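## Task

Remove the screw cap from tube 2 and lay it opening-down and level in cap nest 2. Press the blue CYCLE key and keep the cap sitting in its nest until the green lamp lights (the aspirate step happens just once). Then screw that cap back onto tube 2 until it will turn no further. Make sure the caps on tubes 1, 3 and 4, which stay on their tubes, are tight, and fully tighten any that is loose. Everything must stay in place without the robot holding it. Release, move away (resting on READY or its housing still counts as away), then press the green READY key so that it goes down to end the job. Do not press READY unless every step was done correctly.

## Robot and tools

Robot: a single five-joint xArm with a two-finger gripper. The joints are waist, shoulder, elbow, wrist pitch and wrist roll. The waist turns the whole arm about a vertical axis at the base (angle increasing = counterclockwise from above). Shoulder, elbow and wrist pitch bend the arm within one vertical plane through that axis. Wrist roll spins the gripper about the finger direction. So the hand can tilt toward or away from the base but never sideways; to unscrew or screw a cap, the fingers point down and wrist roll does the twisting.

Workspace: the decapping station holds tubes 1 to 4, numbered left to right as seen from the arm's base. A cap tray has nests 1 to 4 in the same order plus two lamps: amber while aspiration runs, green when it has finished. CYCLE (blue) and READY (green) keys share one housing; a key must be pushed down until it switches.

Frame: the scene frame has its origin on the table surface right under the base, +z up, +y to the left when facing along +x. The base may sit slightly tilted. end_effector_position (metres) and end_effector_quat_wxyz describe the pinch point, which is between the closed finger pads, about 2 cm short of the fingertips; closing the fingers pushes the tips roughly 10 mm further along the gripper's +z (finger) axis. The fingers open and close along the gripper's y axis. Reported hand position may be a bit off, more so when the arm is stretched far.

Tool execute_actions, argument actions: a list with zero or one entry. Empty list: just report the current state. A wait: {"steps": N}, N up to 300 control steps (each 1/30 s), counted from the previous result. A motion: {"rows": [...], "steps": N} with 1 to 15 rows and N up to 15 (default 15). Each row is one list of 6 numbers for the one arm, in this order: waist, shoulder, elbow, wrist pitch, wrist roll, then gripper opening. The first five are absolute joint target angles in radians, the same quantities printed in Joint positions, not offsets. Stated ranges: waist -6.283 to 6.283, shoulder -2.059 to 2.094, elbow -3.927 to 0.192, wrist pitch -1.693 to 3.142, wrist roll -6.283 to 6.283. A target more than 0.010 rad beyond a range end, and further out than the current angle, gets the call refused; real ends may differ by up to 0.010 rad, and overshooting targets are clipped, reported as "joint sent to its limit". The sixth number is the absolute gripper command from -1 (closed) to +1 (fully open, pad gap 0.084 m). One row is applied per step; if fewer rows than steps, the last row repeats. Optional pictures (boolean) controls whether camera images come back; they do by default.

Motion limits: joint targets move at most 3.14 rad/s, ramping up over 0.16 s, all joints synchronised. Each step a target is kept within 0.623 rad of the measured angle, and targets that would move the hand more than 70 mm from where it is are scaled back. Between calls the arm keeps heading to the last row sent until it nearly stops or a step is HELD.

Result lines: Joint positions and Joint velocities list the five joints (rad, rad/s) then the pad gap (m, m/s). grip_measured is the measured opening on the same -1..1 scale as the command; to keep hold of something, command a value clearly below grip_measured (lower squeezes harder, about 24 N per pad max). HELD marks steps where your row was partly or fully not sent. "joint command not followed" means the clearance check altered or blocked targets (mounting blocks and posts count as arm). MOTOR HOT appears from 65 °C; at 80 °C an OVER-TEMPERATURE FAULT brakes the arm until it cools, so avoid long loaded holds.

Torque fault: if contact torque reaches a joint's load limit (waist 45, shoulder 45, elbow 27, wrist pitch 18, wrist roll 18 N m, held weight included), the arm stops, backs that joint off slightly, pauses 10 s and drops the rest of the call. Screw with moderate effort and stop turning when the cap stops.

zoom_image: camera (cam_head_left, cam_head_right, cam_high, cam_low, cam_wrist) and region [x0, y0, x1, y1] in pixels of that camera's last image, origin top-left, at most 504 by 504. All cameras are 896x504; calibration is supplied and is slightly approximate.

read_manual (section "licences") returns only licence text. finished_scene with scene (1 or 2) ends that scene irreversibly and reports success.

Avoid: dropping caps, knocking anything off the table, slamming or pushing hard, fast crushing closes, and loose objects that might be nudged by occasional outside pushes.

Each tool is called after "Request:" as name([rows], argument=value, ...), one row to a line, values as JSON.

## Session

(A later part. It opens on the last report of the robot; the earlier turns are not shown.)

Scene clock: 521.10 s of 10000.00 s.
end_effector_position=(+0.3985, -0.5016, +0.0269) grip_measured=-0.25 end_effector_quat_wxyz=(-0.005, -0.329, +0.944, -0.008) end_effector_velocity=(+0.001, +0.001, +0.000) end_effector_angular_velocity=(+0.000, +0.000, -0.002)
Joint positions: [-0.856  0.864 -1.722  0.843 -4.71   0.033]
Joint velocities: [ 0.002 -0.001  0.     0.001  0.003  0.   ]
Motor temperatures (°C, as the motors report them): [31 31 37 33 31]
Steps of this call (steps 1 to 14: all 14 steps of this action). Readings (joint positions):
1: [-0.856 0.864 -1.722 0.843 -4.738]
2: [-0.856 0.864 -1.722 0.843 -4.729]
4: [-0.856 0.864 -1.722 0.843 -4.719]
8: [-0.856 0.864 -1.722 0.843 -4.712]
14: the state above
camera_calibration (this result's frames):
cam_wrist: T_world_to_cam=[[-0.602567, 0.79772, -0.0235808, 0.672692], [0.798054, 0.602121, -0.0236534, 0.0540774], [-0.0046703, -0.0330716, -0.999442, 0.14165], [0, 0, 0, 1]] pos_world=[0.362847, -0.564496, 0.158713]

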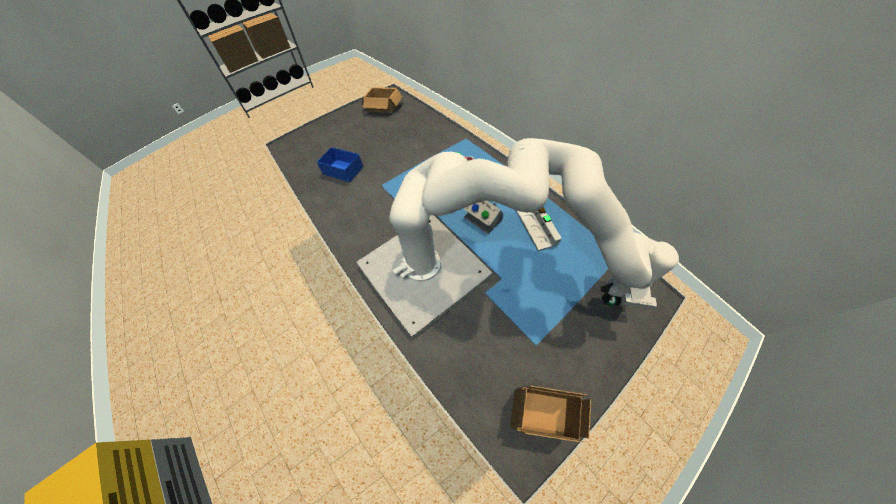

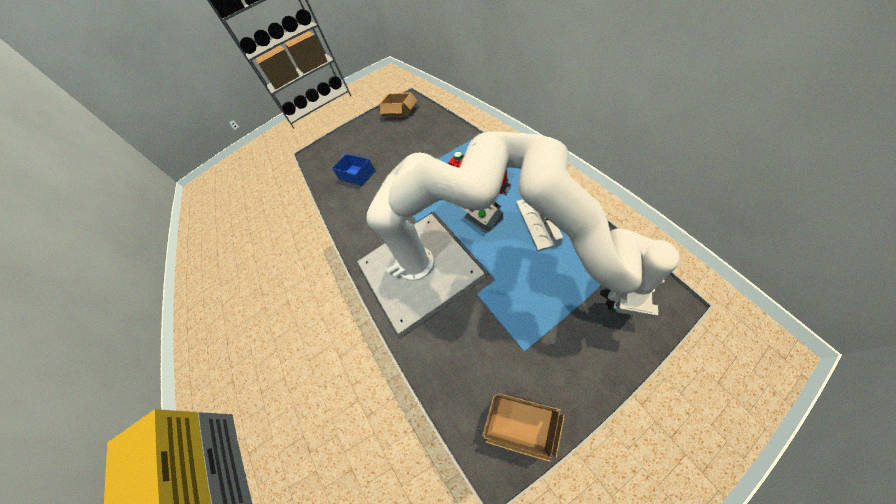

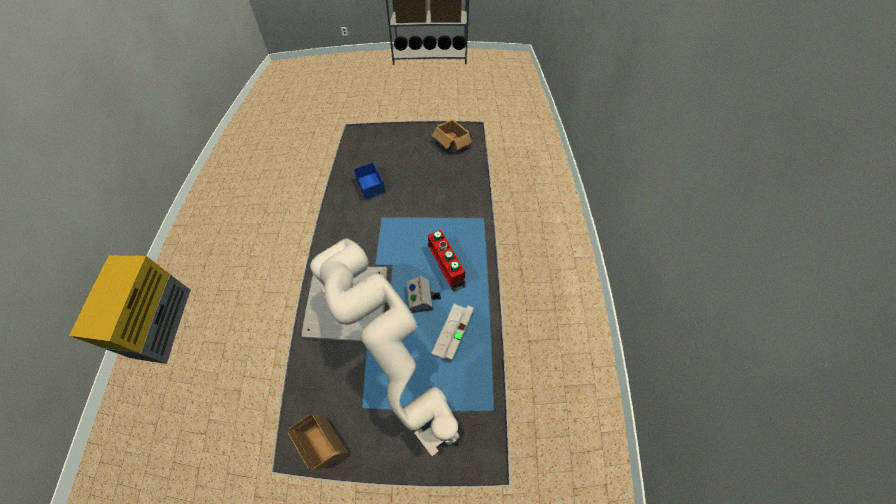

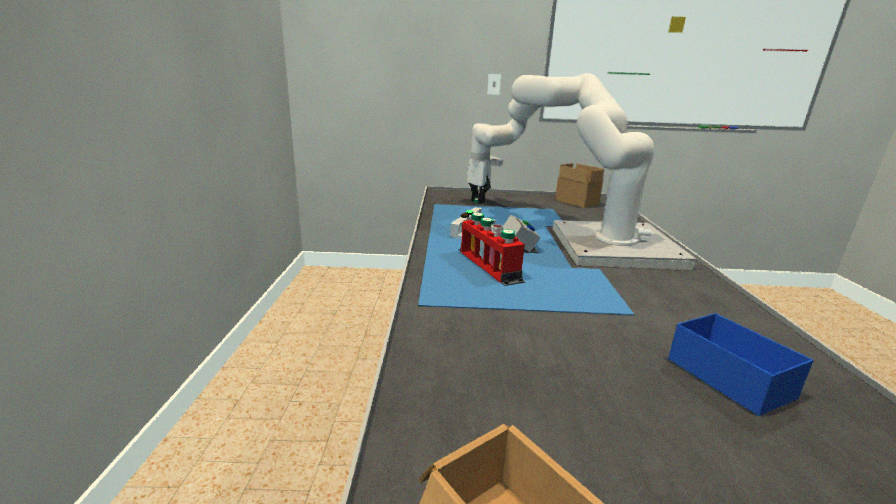

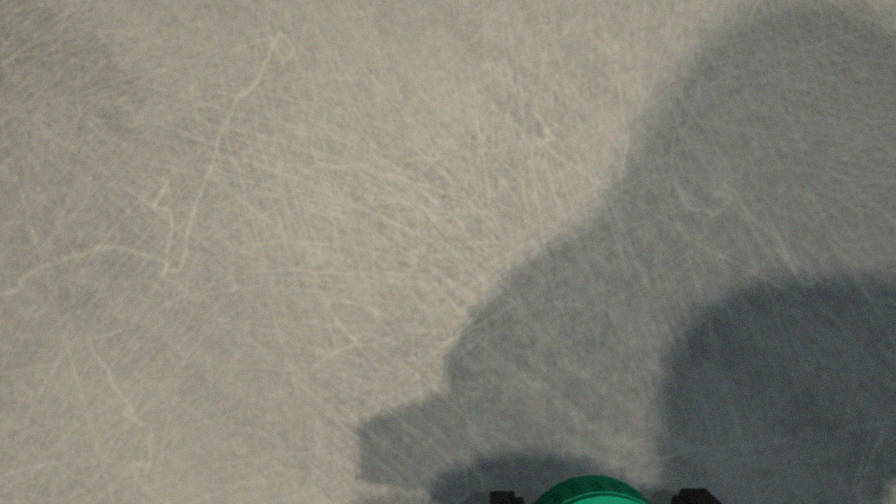

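Request:
execute_actions([
  {"rows":[[-0.7,0.45,-1.4,0.93,-4.7,-0.8]],"steps":12},
], pictures=false)

Request:
execute_actions([
  {"rows":[[0,0,-1.0,0.985,-4.69,-0.8]],"steps":15},
], pictures=false)

Request:
execute_actions([
  {"rows":[[0.5025,-0.084,-0.877,0.954,-4.69,-0.8]],"steps":15},
], pictures=false)

Request:
execute_actions([
  {"rows":[[0.5025,-0.084,-0.877,0.954,-4.69,-0.8]],"steps":12},
], pictures=false)

Request:
execute_actions([
  {"rows":[[0.5025,0.0,-0.838,0.825,-4.69,-0.8]],"steps":12},
], pictures=false)

Request:
execute_actions([
  {"rows":[[0.5025,0.02,-0.828,0.795,-4.69,-0.8]],"steps":12},
])

Request:
zoom_image(camera="cam_low", region=[460,190,530,250])

Scene clock: 528.83 s of 10000.00 s.
end_effector_position=(+0.4234, -0.4260, +0.1120) grip_measured=-0.25 end_effector_quat_wxyz=(-0.004, -0.376, +0.927, -0.009) end_effector_velocity=(+0.035, +0.269, +0.240) end_effector_angular_velocity=(+0.012, +0.009, +0.330)
Joint positions: [-0.747  0.576 -1.498  0.904 -4.703  0.033]
Joint velocities: [ 0.35  -0.919  0.733  0.196  0.021 -0.   ]
Motor temperatures (°C, as the motors report them): [31 31 37 33 31]
Steps of this call (steps 1 to 15: the robot went on to your last target; steps 16 to 220: nothing new was sent; steps 221 to 232: all 12 steps of this action). Readings (joint positions):
221: [-0.856 0.864 -1.722 0.843 -4.710]
222: [-0.855 0.861 -1.719 0.844 -4.710]
224: [-0.844 0.827 -1.685 0.853 -4.709]
228: [-0.792 0.695 -1.593 0.878 -4.706]
232: the state above

Scene clock: 529.33 s of 10000.00 s.
end_effector_position=(+0.4810, -0.2597, +0.1653) grip_measured=-0.25 end_effector_quat_wxyz=(-0.004, -0.504, +0.863, -0.007) end_effector_velocity=(+0.075, +0.360, +0.079) end_effector_angular_velocity=(+0.010, +0.006, +0.634)
Joint positions: [-0.455  0.32  -1.279  0.942 -4.697  0.033]
Joint velocities: [ 0.644 -0.451  0.391  0.062  0.009 -0.   ]
Motor temperatures (°C, as the motors report them): [31 31 37 33 31]
Steps of this call (steps 1 to 15: all 15 steps of this action). Readings (joint positions):
1: [-0.735 0.545 -1.474 0.910 -4.702]
2: [-0.723 0.518 -1.454 0.915 -4.702]
4: [-0.687 0.484 -1.427 0.919 -4.701]
8: [-0.603 0.423 -1.369 0.928 -4.700]
15: the state above

Scene clock: 529.83 s of 10000.00 s.
end_effector_position=(+0.4926, -0.0748, +0.1858) grip_measured=-0.25 end_effector_quat_wxyz=(-0.004, -0.644, +0.765, -0.003) end_effector_velocity=(-0.023, +0.370, +0.023) end_effector_angular_velocity=(+0.012, +0.013, +0.726)
Joint positions: [-0.11   0.137 -1.098  0.949 -4.694  0.033]
Joint velocities: [ 0.73  -0.282  0.283  0.007  0.005 -0.   ]
Motor temperatures (°C, as the motors report them): [31 31 37 33 31]
Steps of this call (steps 1 to 15: all 15 steps of this action). Readings (joint positions):
1: [-0.433 0.305 -1.266 0.944 -4.697]
2: [-0.412 0.290 -1.252 0.945 -4.697]
4: [-0.367 0.262 -1.225 0.946 -4.696]
8: [-0.276 0.211 -1.173 0.947 -4.695]
15: the state above

Scene clock: 530.23 s of 10000.00 s.
end_effector_position=(+0.4623, +0.0697, +0.1932) grip_measured=-0.25 end_effector_quat_wxyz=(+0.004, +0.751, -0.661, +0.000) end_effector_velocity=(-0.132, +0.345, +0.016) end_effector_angular_velocity=(+0.010, +0.011, +0.769)
Joint positions: [ 0.191  0.028 -0.989  0.951 -4.692  0.033]
Joint velocities: [ 0.775 -0.278  0.278  0.006  0.006 -0.   ]
Motor temperatures (°C, as the motors report them): [31 31 37 33 31]
Steps of this call (steps 1 to 12: all 12 steps of this action). Readings (joint positions):
1: [-0.086 0.127 -1.089 0.949 -4.694]
2: [-0.061 0.118 -1.080 0.949 -4.694]
4: [-0.012 0.101 -1.062 0.950 -4.693]
8: [0.089 0.065 -1.026 0.951 -4.693]
12: the state above

Scene clock: 530.63 s of 10000.00 s.
end_effector_position=(+0.4018, +0.1862, +0.1592) grip_measured=-0.25 end_effector_quat_wxyz=(+0.003, +0.837, -0.548, -0.001) end_effector_velocity=(-0.087, +0.117, -0.047) end_effector_angular_velocity=(+0.005, +0.001, +0.322)
Joint positions: [ 0.477  0.002 -0.851  0.839 -4.69   0.033]
Joint velocities: [ 0.325 -0.011  0.168 -0.158  0.003 -0.   ]
Motor temperatures (°C, as the motors report them): [31 31 37 33 31]
Steps of this call (steps 1 to 12: all 12 steps of this action). Readings (joint positions):
1: [0.217 0.019 -0.980 0.952 -4.692]
2: [0.243 0.010 -0.970 0.950 -4.692]
4: [0.294 0.005 -0.946 0.928 -4.691]
8: [0.396 0.005 -0.891 0.877 -4.691]
12: the state above

Scene clock: 531.03 s of 10000.00 s.
end_effector_position=(+0.3965, +0.1955, +0.1469) grip_measured=-0.25 end_effector_quat_wxyz=(+0.000, +0.843, -0.538, -0.000) end_effector_velocity=(-0.000, +0.003, -0.001) end_effector_angular_velocity=(+0.002, -0.005, +0.007)
Joint positions: [ 0.501  0.019 -0.829  0.796 -4.69   0.033]
Joint velocities: [ 0.006  0.002  0.003 -0.01  -0.001  0.   ]
Motor temperatures (°C, as the motors report them): [31 31 37 33 31]
Steps of this call (steps 1 to 12: all 12 steps of this action). Readings (joint positions):
1: [0.486 0.001 -0.846 0.834 -4.690]
2: [0.491 0.002 -0.843 0.829 -4.690]
4: [0.497 0.009 -0.837 0.814 -4.690]
8: [0.500 0.018 -0.830 0.799 -4.690]
12: the state above
camera_calibration (this result's frames):
cam_wrist: T_world_to_cam=[[-0.915913, -0.401235, -0.0106281, 0.474896], [-0.401162, 0.915968, -0.00843378, 0.0506602], [0.013119, -0.00346101, -0.999908, 0.271897], [0, 0, 0, 1]] pos_world=[0.45172, 0.145083, 0.277346]

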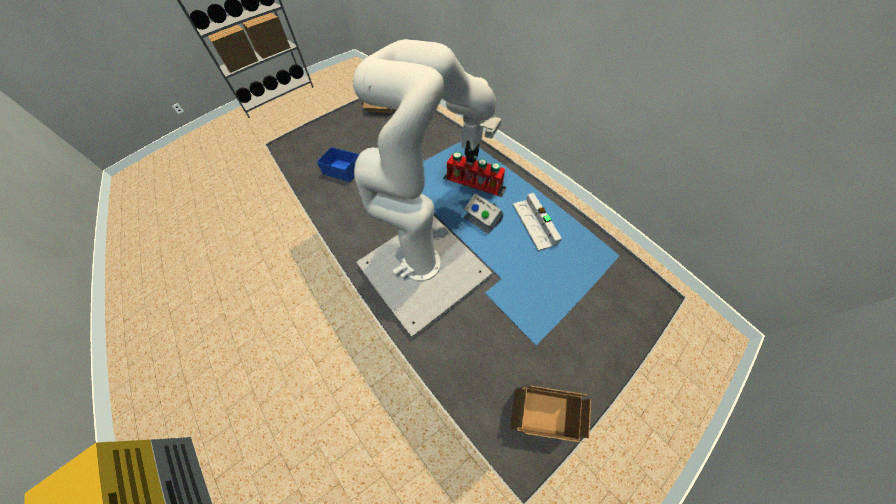

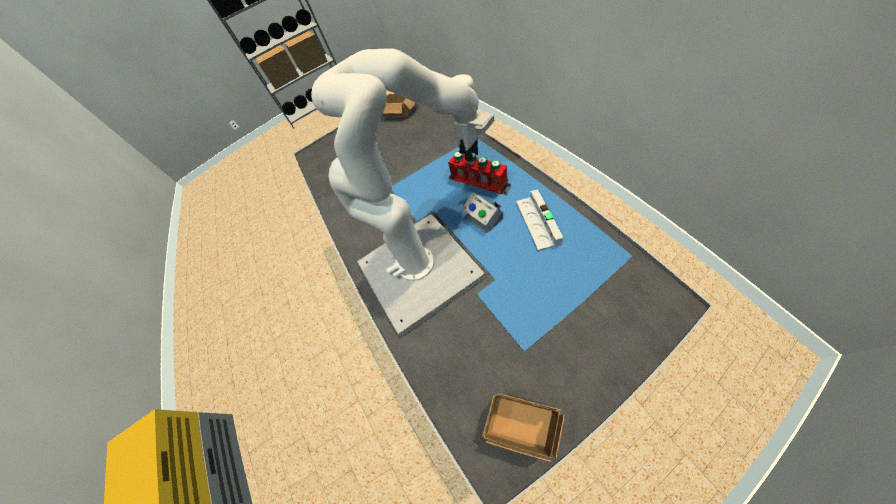

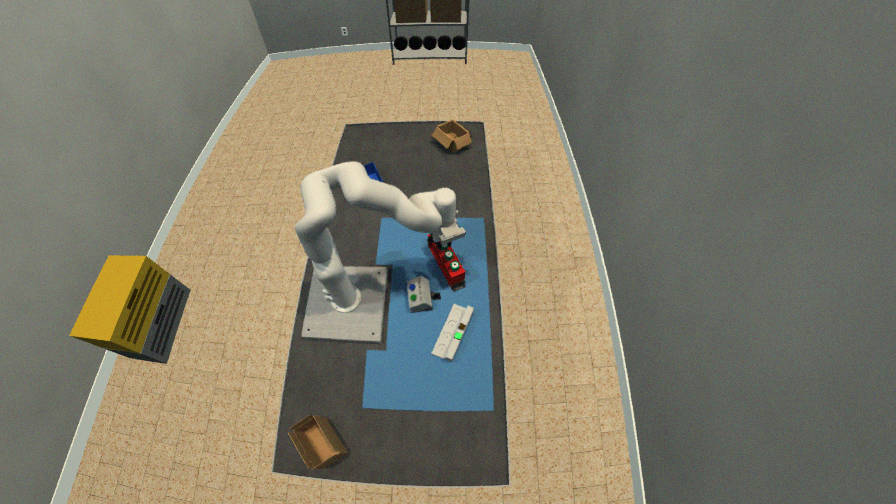

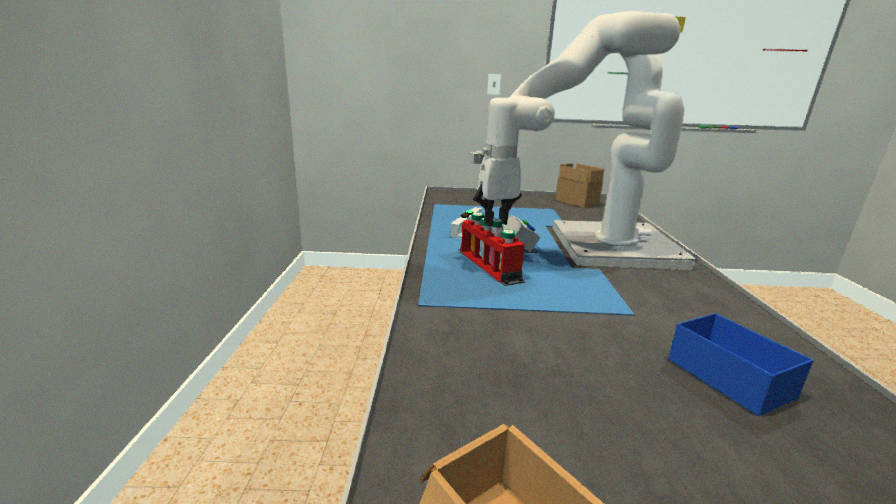

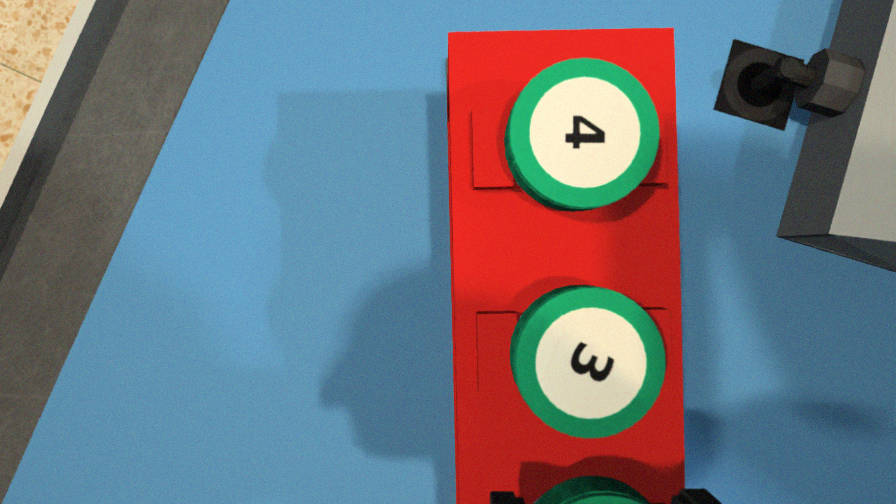

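Region (460, 190, 530, 250) of cam_low's 896x504 image, scaled by 7.200, with more detail than that image has; it fills the top 432 rows of this view, and the rest is white.

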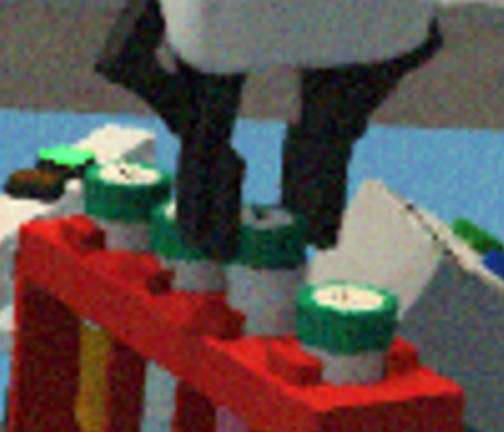

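Request:
execute_actions([
  {"rows":[[0.5025,0.005,-0.835,0.817,-4.69,-0.8],[0.506,0.003,-0.833,0.817,-4.69,-0.8],[0.509,0.002,-0.832,0.817,-4.69,-0.8],[0.512,0.001,-0.831,0.817,-4.69,-0.8]],"steps":12},
], pictures=false)

Request:
execute_actions([
  {"rows":[[0.512,0.010,-0.827,0.804,-4.69,-0.8],[0.512,0.010,-0.827,0.804,-4.69,-0.8],[0.512,0.010,-0.827,0.804,-4.69,-0.8],[0.512,0.010,-0.827,0.804,-4.69,-0.8],[0.512,0.018,-0.823,0.792,-4.69,-0.8],[0.512,0.018,-0.823,0.792,-4.69,-0.8],[0.512,0.018,-0.823,0.792,-4.69,-0.8],[0.512,0.018,-0.823,0.792,-4.69,-0.8],[0.512,0.024,-0.82,0.783,-4.69,-0.8]],"steps":15},
], pictures=false)

Request:
execute_actions([
  {"rows":[[0.512,0.027,-0.819,0.779,-3.7,-0.8]],"steps":15},
])

Request:
zoom_image(camera="cam_low", region=[460,190,530,250])

Scene clock: 543.03 s of 10000.00 s.
end_effector_position=(+0.3923, +0.1984, +0.1530) grip_measured=-0.25 end_effector_quat_wxyz=(+0.002, +0.846, -0.533, -0.001) end_effector_velocity=(-0.000, +0.003, +0.004) end_effector_angular_velocity=(+0.003, -0.005, +0.005)
Joint positions: [ 0.512  0.002 -0.83   0.817 -4.69   0.033]
Joint velocities: [ 0.006 -0.007 -0.004  0.005  0.002  0.   ]
Motor temperatures (°C, as the motors report them): [31 31 36 33 31]
Steps of this call (steps 1 to 15: the robot went on to your last target; steps 16 to 348: nothing new was sent; steps 349 to 360: all 12 steps of this action). Readings (joint positions):
349: [0.502 0.020 -0.828 0.795 -4.690]
350: [0.503 0.019 -0.828 0.797 -4.690]
352: [0.504 0.014 -0.828 0.807 -4.690]
356: [0.510 0.005 -0.829 0.815 -4.690]
360: the state above

Scene clock: 543.53 s of 10000.00 s.
end_effector_position=(+0.3940, +0.1995, +0.1439) grip_measured=-0.25 end_effector_quat_wxyz=(-0.001, +0.846, -0.533, +0.000) end_effector_velocity=(-0.002, -0.001, -0.012) end_effector_angular_velocity=(-0.003, +0.007, -0.000)
Joint positions: [ 0.512  0.022 -0.823  0.784 -4.69   0.033]
Joint velocities: [-0.001  0.021  0.013 -0.027 -0.     0.   ]
Motor temperatures (°C, as the motors report them): [31 31 36 33 31]
Steps of this call (steps 1 to 15: all 15 steps of this action). Readings (joint positions):
1: [0.512 0.002 -0.830 0.817 -4.690]
2: [0.512 0.002 -0.830 0.816 -4.690]
4: [0.512 0.006 -0.829 0.811 -4.690]
8: [0.512 0.013 -0.825 0.800 -4.690]
15: the state above

Scene clock: 544.03 s of 10000.00 s.
end_effector_position=(+0.3913, +0.1987, +0.1399) grip_measured=-0.25 end_effector_quat_wxyz=(-0.004, -0.540, +0.841, +0.001) end_effector_velocity=(-0.003, +0.002, -0.005) end_effector_angular_velocity=(-0.012, +0.001, -1.375)
Joint positions: [ 0.513  0.027 -0.817  0.782 -3.814  0.033]
Joint velocities: [ 0.007  0.008  0.004 -0.006  1.382  0.001]
Motor temperatures (°C, as the motors report them): [31 31 36 33 31]
Steps of this call (steps 1 to 15: all 15 steps of this action). Readings (joint positions):
1: [0.512 0.023 -0.822 0.783 -4.690]
2: [0.512 0.023 -0.822 0.782 -4.686]
4: [0.512 0.024 -0.821 0.782 -4.643]
8: [0.512 0.025 -0.820 0.781 -4.366]
15: the state above
camera_calibration (this result's frames):
cam_wrist: T_world_to_cam=[[-0.899767, 0.436317, -0.00690085, 0.298117], [0.436371, 0.899655, -0.0141596, -0.278057], [0.0000302962, -0.0157517, -0.999876, 0.272512], [0, 0, 0, 1]] pos_world=[0.389564, 0.124375, 0.270598]

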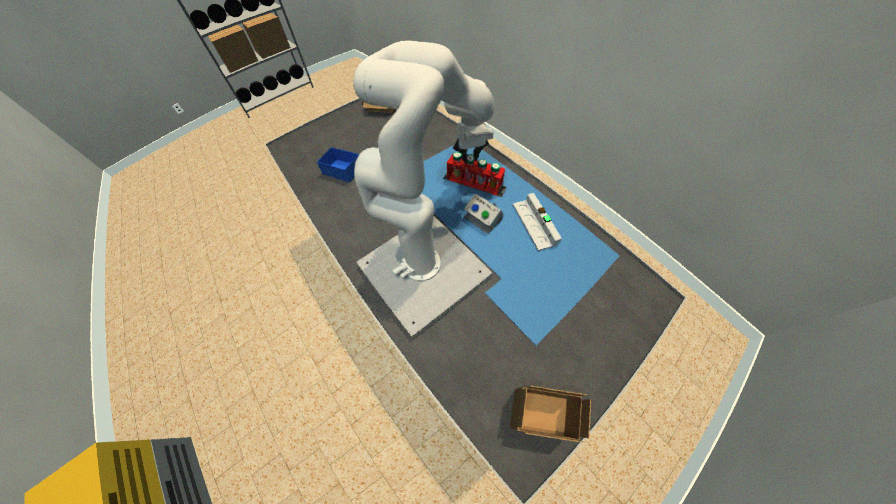

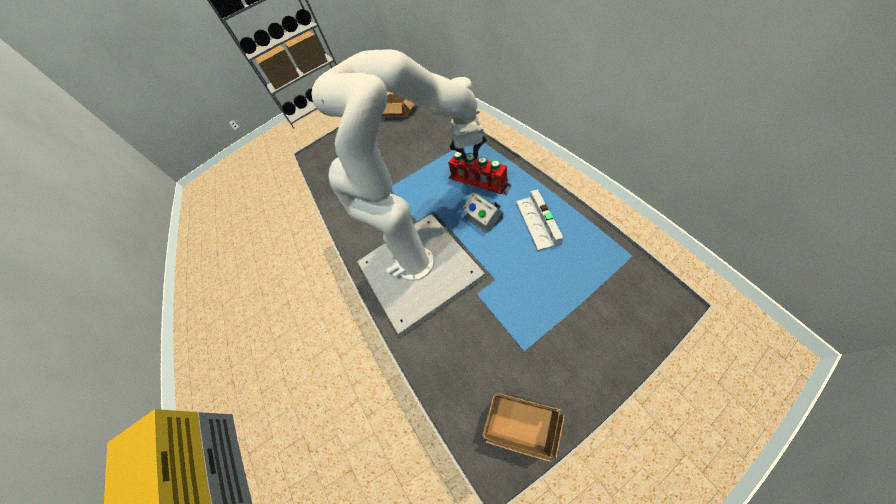

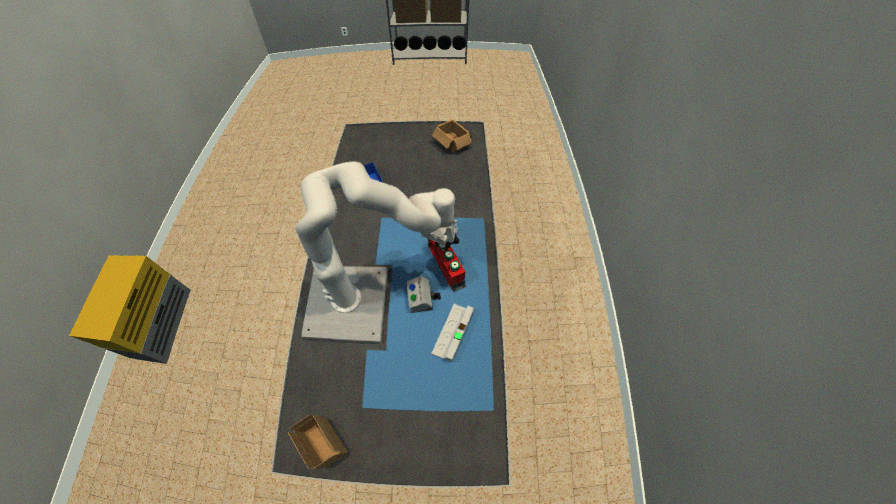

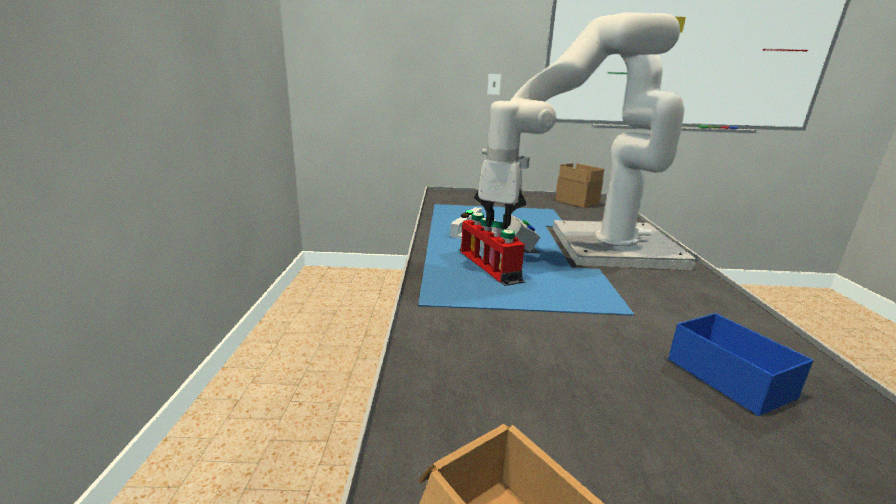

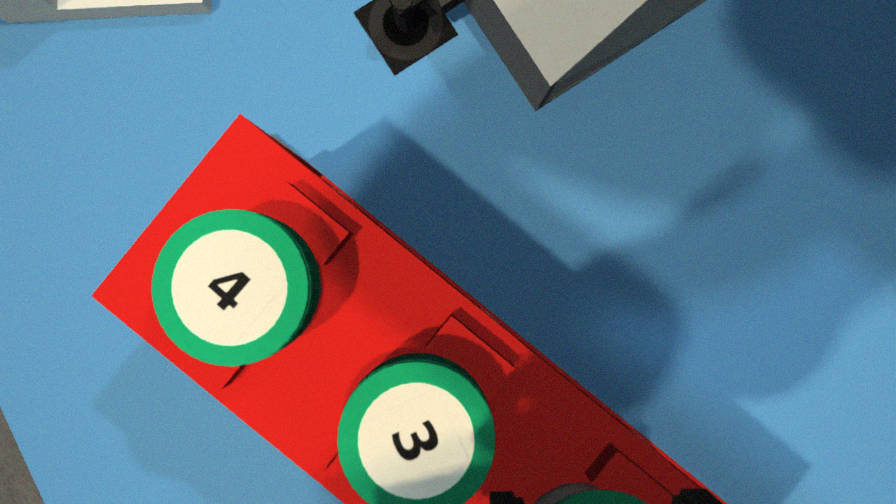

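Region (460, 190, 530, 250) of cam_low's 896x504 image, scaled by 7.200, with more detail than that image has; it fills the top 432 rows of this view, and the rest is white.

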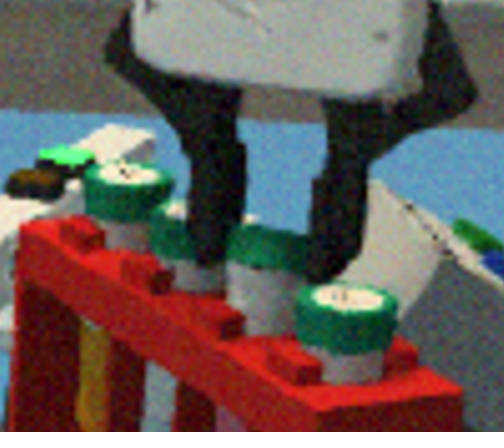

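Request:
execute_actions([
  {"rows":[[0.512,0.031,-0.817,0.773,-2.6,-0.8]],"steps":15},
], pictures=false)

Request:
execute_actions([
  {"rows":[[0.512,0.035,-0.815,0.767,-1.55,-0.8]],"steps":15},
])

Request:
zoom_image(camera="cam_low", region=[460,190,530,250])

Request:
zoom_image(camera="cam_head_left", region=[440,130,510,190])

Scene clock: 551.30 s of 10000.00 s.
end_effector_position=(+0.3976, +0.2006, +0.1427) grip_measured=-0.25 end_effector_quat_wxyz=(+0.005, -0.055, +0.998, +0.002) end_effector_velocity=(+0.034, -0.022, +0.025) end_effector_angular_velocity=(+0.049, -0.051, -1.976)
Joint positions: [ 0.511  0.029 -0.825  0.768 -2.783  0.033]
Joint velocities: [-0.079 -0.028 -0.033 -0.007  1.897 -0.006]
Motor temperatures (°C, as the motors report them): [31 31 38 34 31]
Steps of this call (steps 1 to 30: the robot went on to your last target; steps 31 to 203: nothing new was sent; steps 204 to 218: all 15 steps of this action). Readings (joint positions):
204: [0.512 0.027 -0.819 0.780 -3.700]
205: [0.512 0.027 -0.819 0.780 -3.696]
207: [0.512 0.027 -0.819 0.781 -3.653]
211: [0.513 0.028 -0.818 0.781 -3.376]
218: the state above

Scene clock: 551.80 s of 10000.00 s.
end_effector_position=(+0.3937, +0.1997, +0.1371) grip_measured=-0.25 end_effector_quat_wxyz=(-0.000, +0.477, +0.879, +0.000) end_effector_velocity=(-0.005, -0.002, -0.005) end_effector_angular_velocity=(-0.007, +0.014, -1.507)
Joint positions: [ 0.513  0.036 -0.816  0.765 -1.678  0.033]
Joint velocities: [ 0.002  0.005  0.008  0.002  1.509 -0.   ]
Motor temperatures (°C, as the motors report them): [31 31 38 34 31]
Steps of this call (steps 1 to 15: all 15 steps of this action). Readings (joint positions):
1: [0.507 0.029 -0.826 0.768 -2.726]
2: [0.506 0.029 -0.825 0.768 -2.678]
4: [0.507 0.028 -0.823 0.769 -2.569]
8: [0.510 0.031 -0.820 0.767 -2.234]
15: the state above
camera_calibration (this result's frames):
cam_wrist: T_world_to_cam=[[0.85029, 0.526195, -0.0111761, -0.406573], [0.526124, -0.850362, -0.00878209, 0.0333327], [-0.0141248, 0.00158733, -0.999899, 0.271851], [0, 0, 0, 1]] pos_world=[0.332007, 0.24185, 0.267573]

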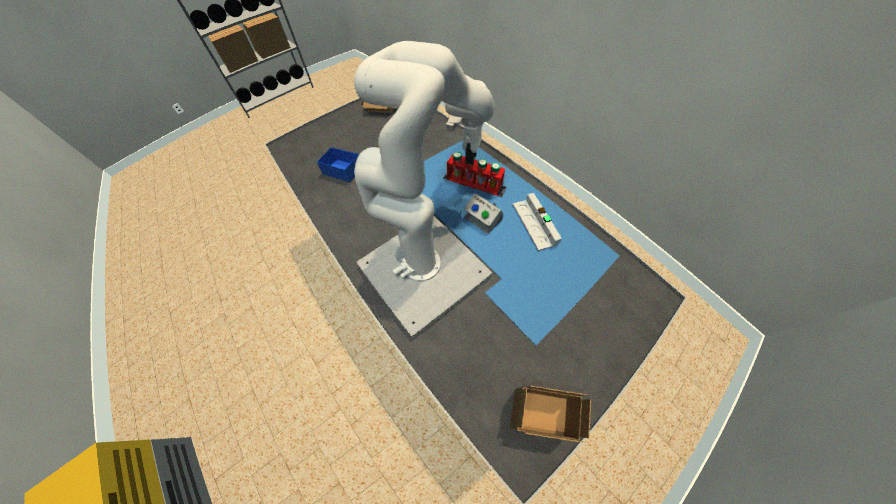

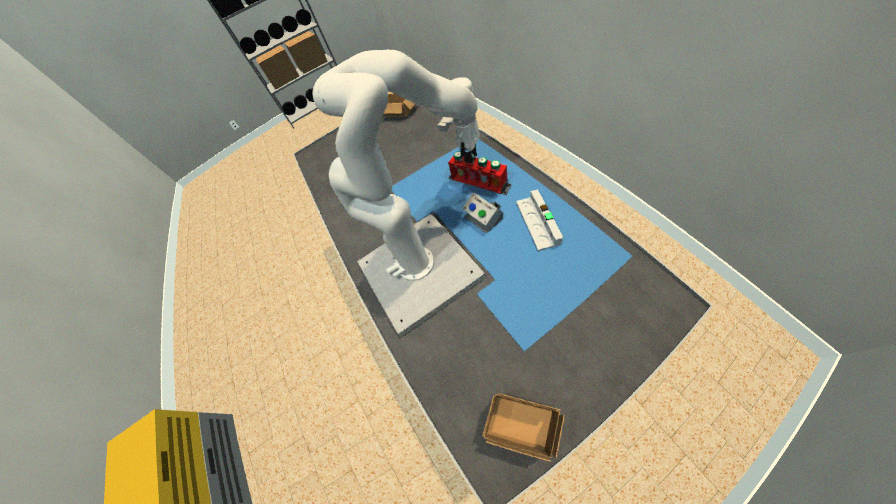

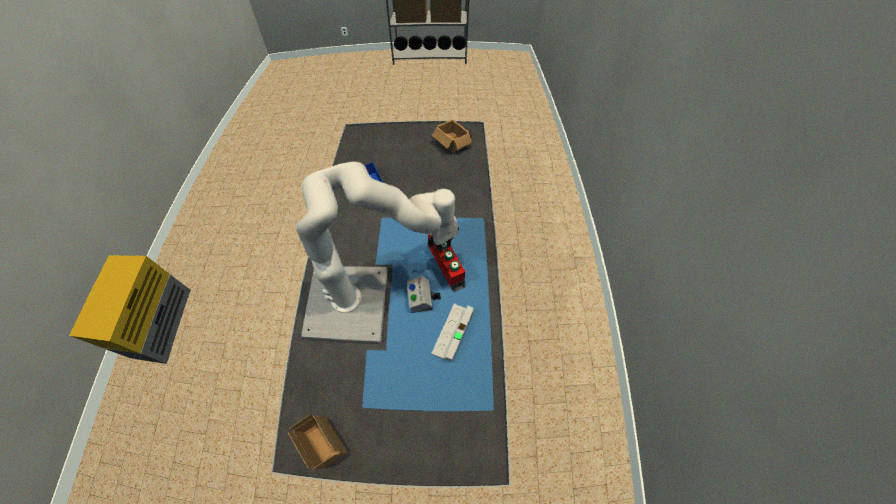

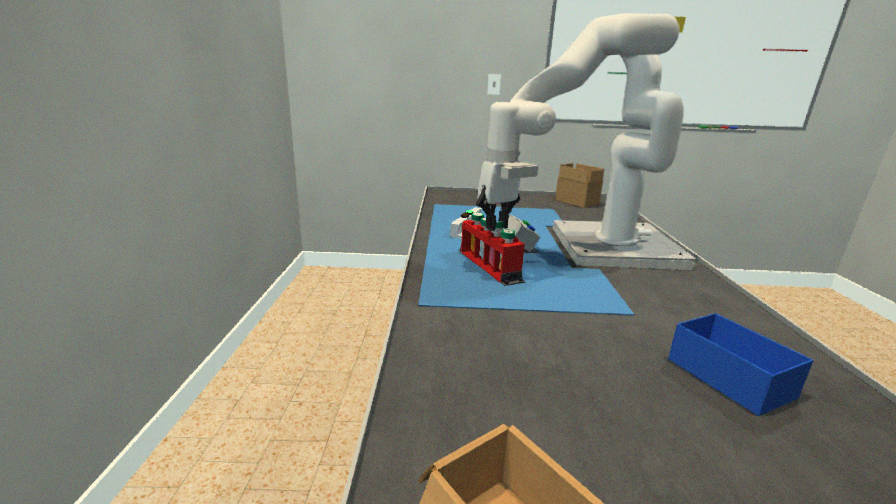

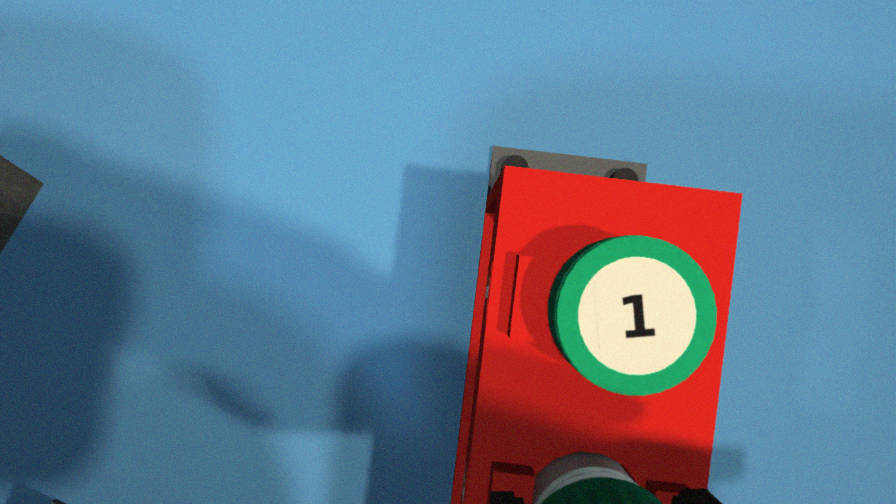

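Region (460, 190, 530, 250) of cam_low's 896x504 image, scaled by 7.200, with more detail than that image has; it fills the top 432 rows of this view, and the rest is white.

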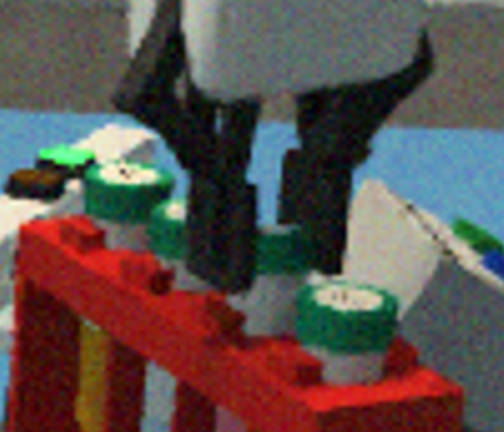

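Region (440, 130, 510, 190) of cam_head_left's 896x504 image, scaled by 7.200, with more detail than that image has; it fills the top 432 rows of this view, and the rest is white.

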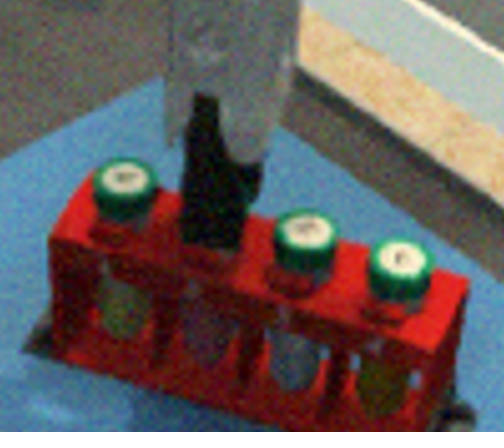

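Request:
execute_actions([
  {"rows":[[0.51,0.039,-0.814,0.762,-0.5,-0.8]],"steps":15},
], pictures=false)

Request:
execute_actions([
  {"rows":[[0.51,0.042,-0.813,0.758,0.6,-0.8]],"steps":15},
], pictures=false)

Request:
execute_actions([
  {"rows":[[0.51,0.044,-0.812,0.755,1.59,-0.8]],"steps":15},
])

Request:
zoom_image(camera="cam_low", region=[460,190,530,250])

Scene clock: 558.90 s of 10000.00 s.
end_effector_position=(+0.3902, +0.1967, +0.1328) grip_measured=-0.25 end_effector_quat_wxyz=(-0.001, +0.848, +0.529, -0.007) end_effector_velocity=(-0.008, +0.004, -0.006) end_effector_angular_velocity=(-0.027, +0.005, -1.657)
Joint positions: [ 0.51   0.039 -0.809  0.767 -0.649  0.033]
Joint velocities: [ 0.015  0.007  0.009  0.     1.672 -0.   ]
Motor temperatures (°C, as the motors report them): [31 31 37 34 31]
Steps of this call (steps 1 to 30: the robot went on to your last target; steps 31 to 198: nothing new was sent; steps 199 to 213: all 15 steps of this action). Readings (joint positions):
199: [0.512 0.035 -0.815 0.766 -1.550]
200: [0.512 0.035 -0.815 0.766 -1.546]
202: [0.512 0.035 -0.815 0.766 -1.503]
206: [0.510 0.036 -0.814 0.766 -1.226]
213: the state above

Scene clock: 559.40 s of 10000.00 s.
end_effector_position=(+0.3937, +0.2014, +0.1344) grip_measured=-0.24 end_effector_quat_wxyz=(-0.001, +1.000, +0.021, +0.001) end_effector_velocity=(+0.027, -0.000, +0.020) end_effector_angular_velocity=(+0.034, -0.061, -1.841)
Joint positions: [ 0.516  0.043 -0.815  0.755  0.43   0.033]
Joint velocities: [-0.028 -0.012 -0.035 -0.024  1.813 -0.   ]
Motor temperatures (°C, as the motors report them): [31 31 37 34 31]
Steps of this call (steps 1 to 15: all 15 steps of this action). Readings (joint positions):
1: [0.511 0.039 -0.809 0.767 -0.600]
2: [0.511 0.039 -0.809 0.767 -0.560]
4: [0.512 0.040 -0.809 0.765 -0.470]
8: [0.515 0.043 -0.809 0.763 -0.152]
15: the state above

Scene clock: 559.90 s of 10000.00 s.
end_effector_position=(+0.3946, +0.1974, +0.1332) grip_measured=-0.25 end_effector_quat_wxyz=(+0.000, +0.871, -0.491, -0.000) end_effector_velocity=(-0.006, -0.001, -0.006) end_effector_angular_velocity=(-0.010, +0.017, -1.218)
Joint positions: [ 0.507  0.044 -0.813  0.754  1.491  0.033]
Joint velocities: [ 0.004  0.005  0.009  0.006  1.222 -0.   ]
Motor temperatures (°C, as the motors report them): [31 31 37 34 31]
Steps of this call (steps 1 to 15: all 15 steps of this action). Readings (joint positions):
1: [0.515 0.042 -0.816 0.754 0.484]
2: [0.514 0.042 -0.817 0.754 0.529]
4: [0.512 0.041 -0.818 0.753 0.632]
8: [0.509 0.042 -0.817 0.753 0.961]
15: the state above
camera_calibration (this result's frames):
cam_wrist: T_world_to_cam=[[-0.867583, -0.497175, -0.0108534, 0.473679], [-0.497109, 0.867649, -0.00825838, 0.0954113], [0.0135228, -0.00176948, -0.999907, 0.257695], [0, 0, 0, 1]] pos_world=[0.4549, 0.153173, 0.2636]

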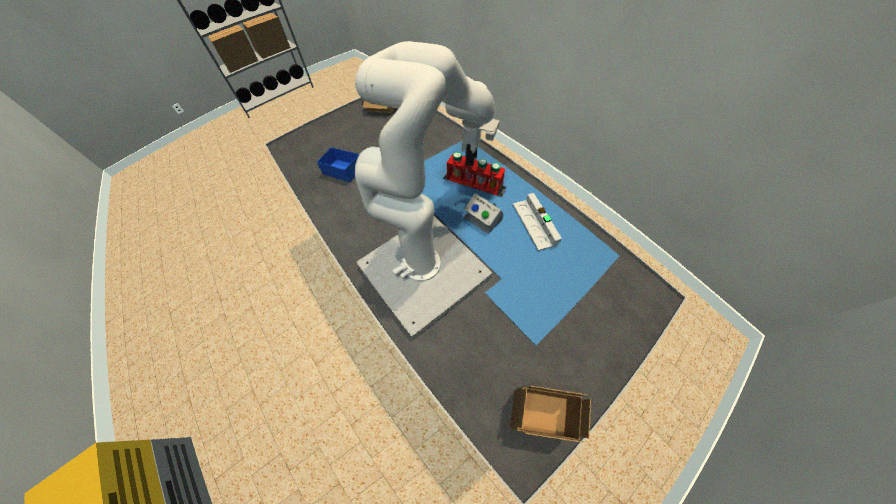

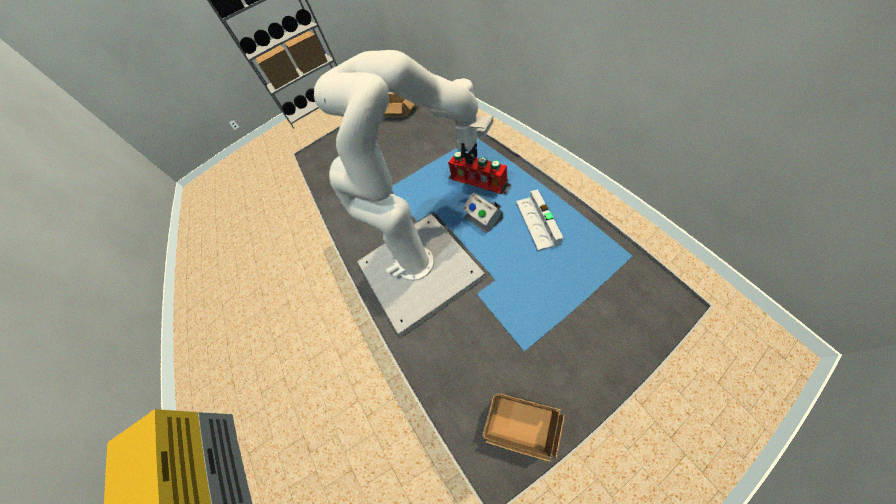

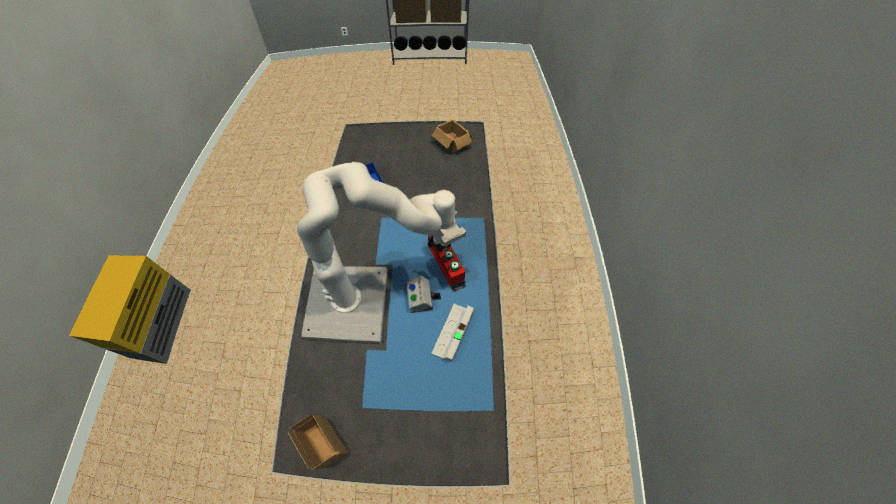

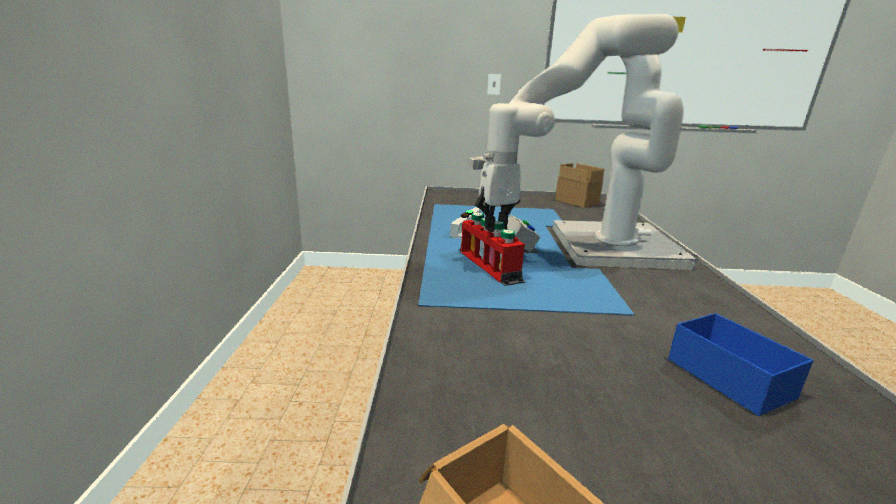

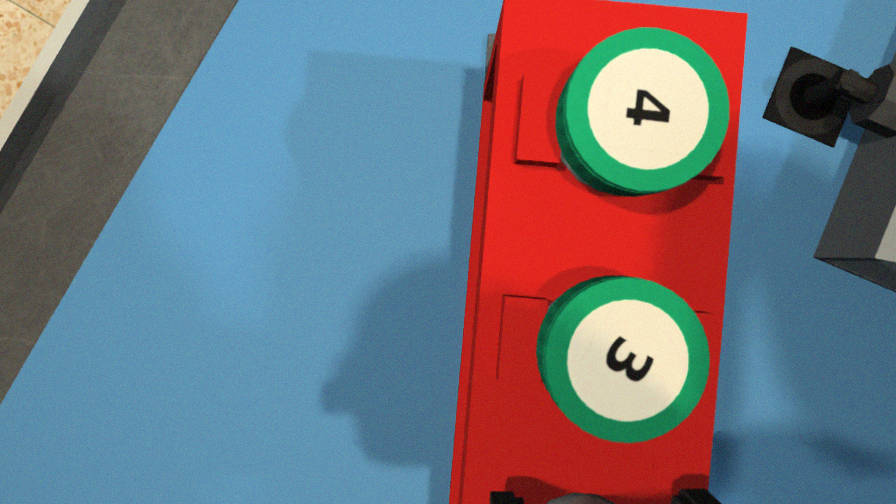

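Region (460, 190, 530, 250) of cam_low's 896x504 image, scaled by 7.200, with more detail than that image has; it fills the top 432 rows of this view, and the rest is white.

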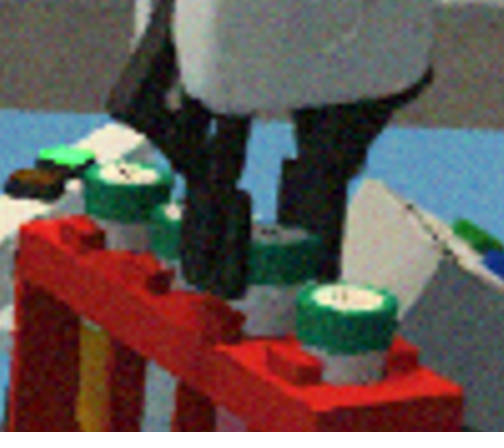

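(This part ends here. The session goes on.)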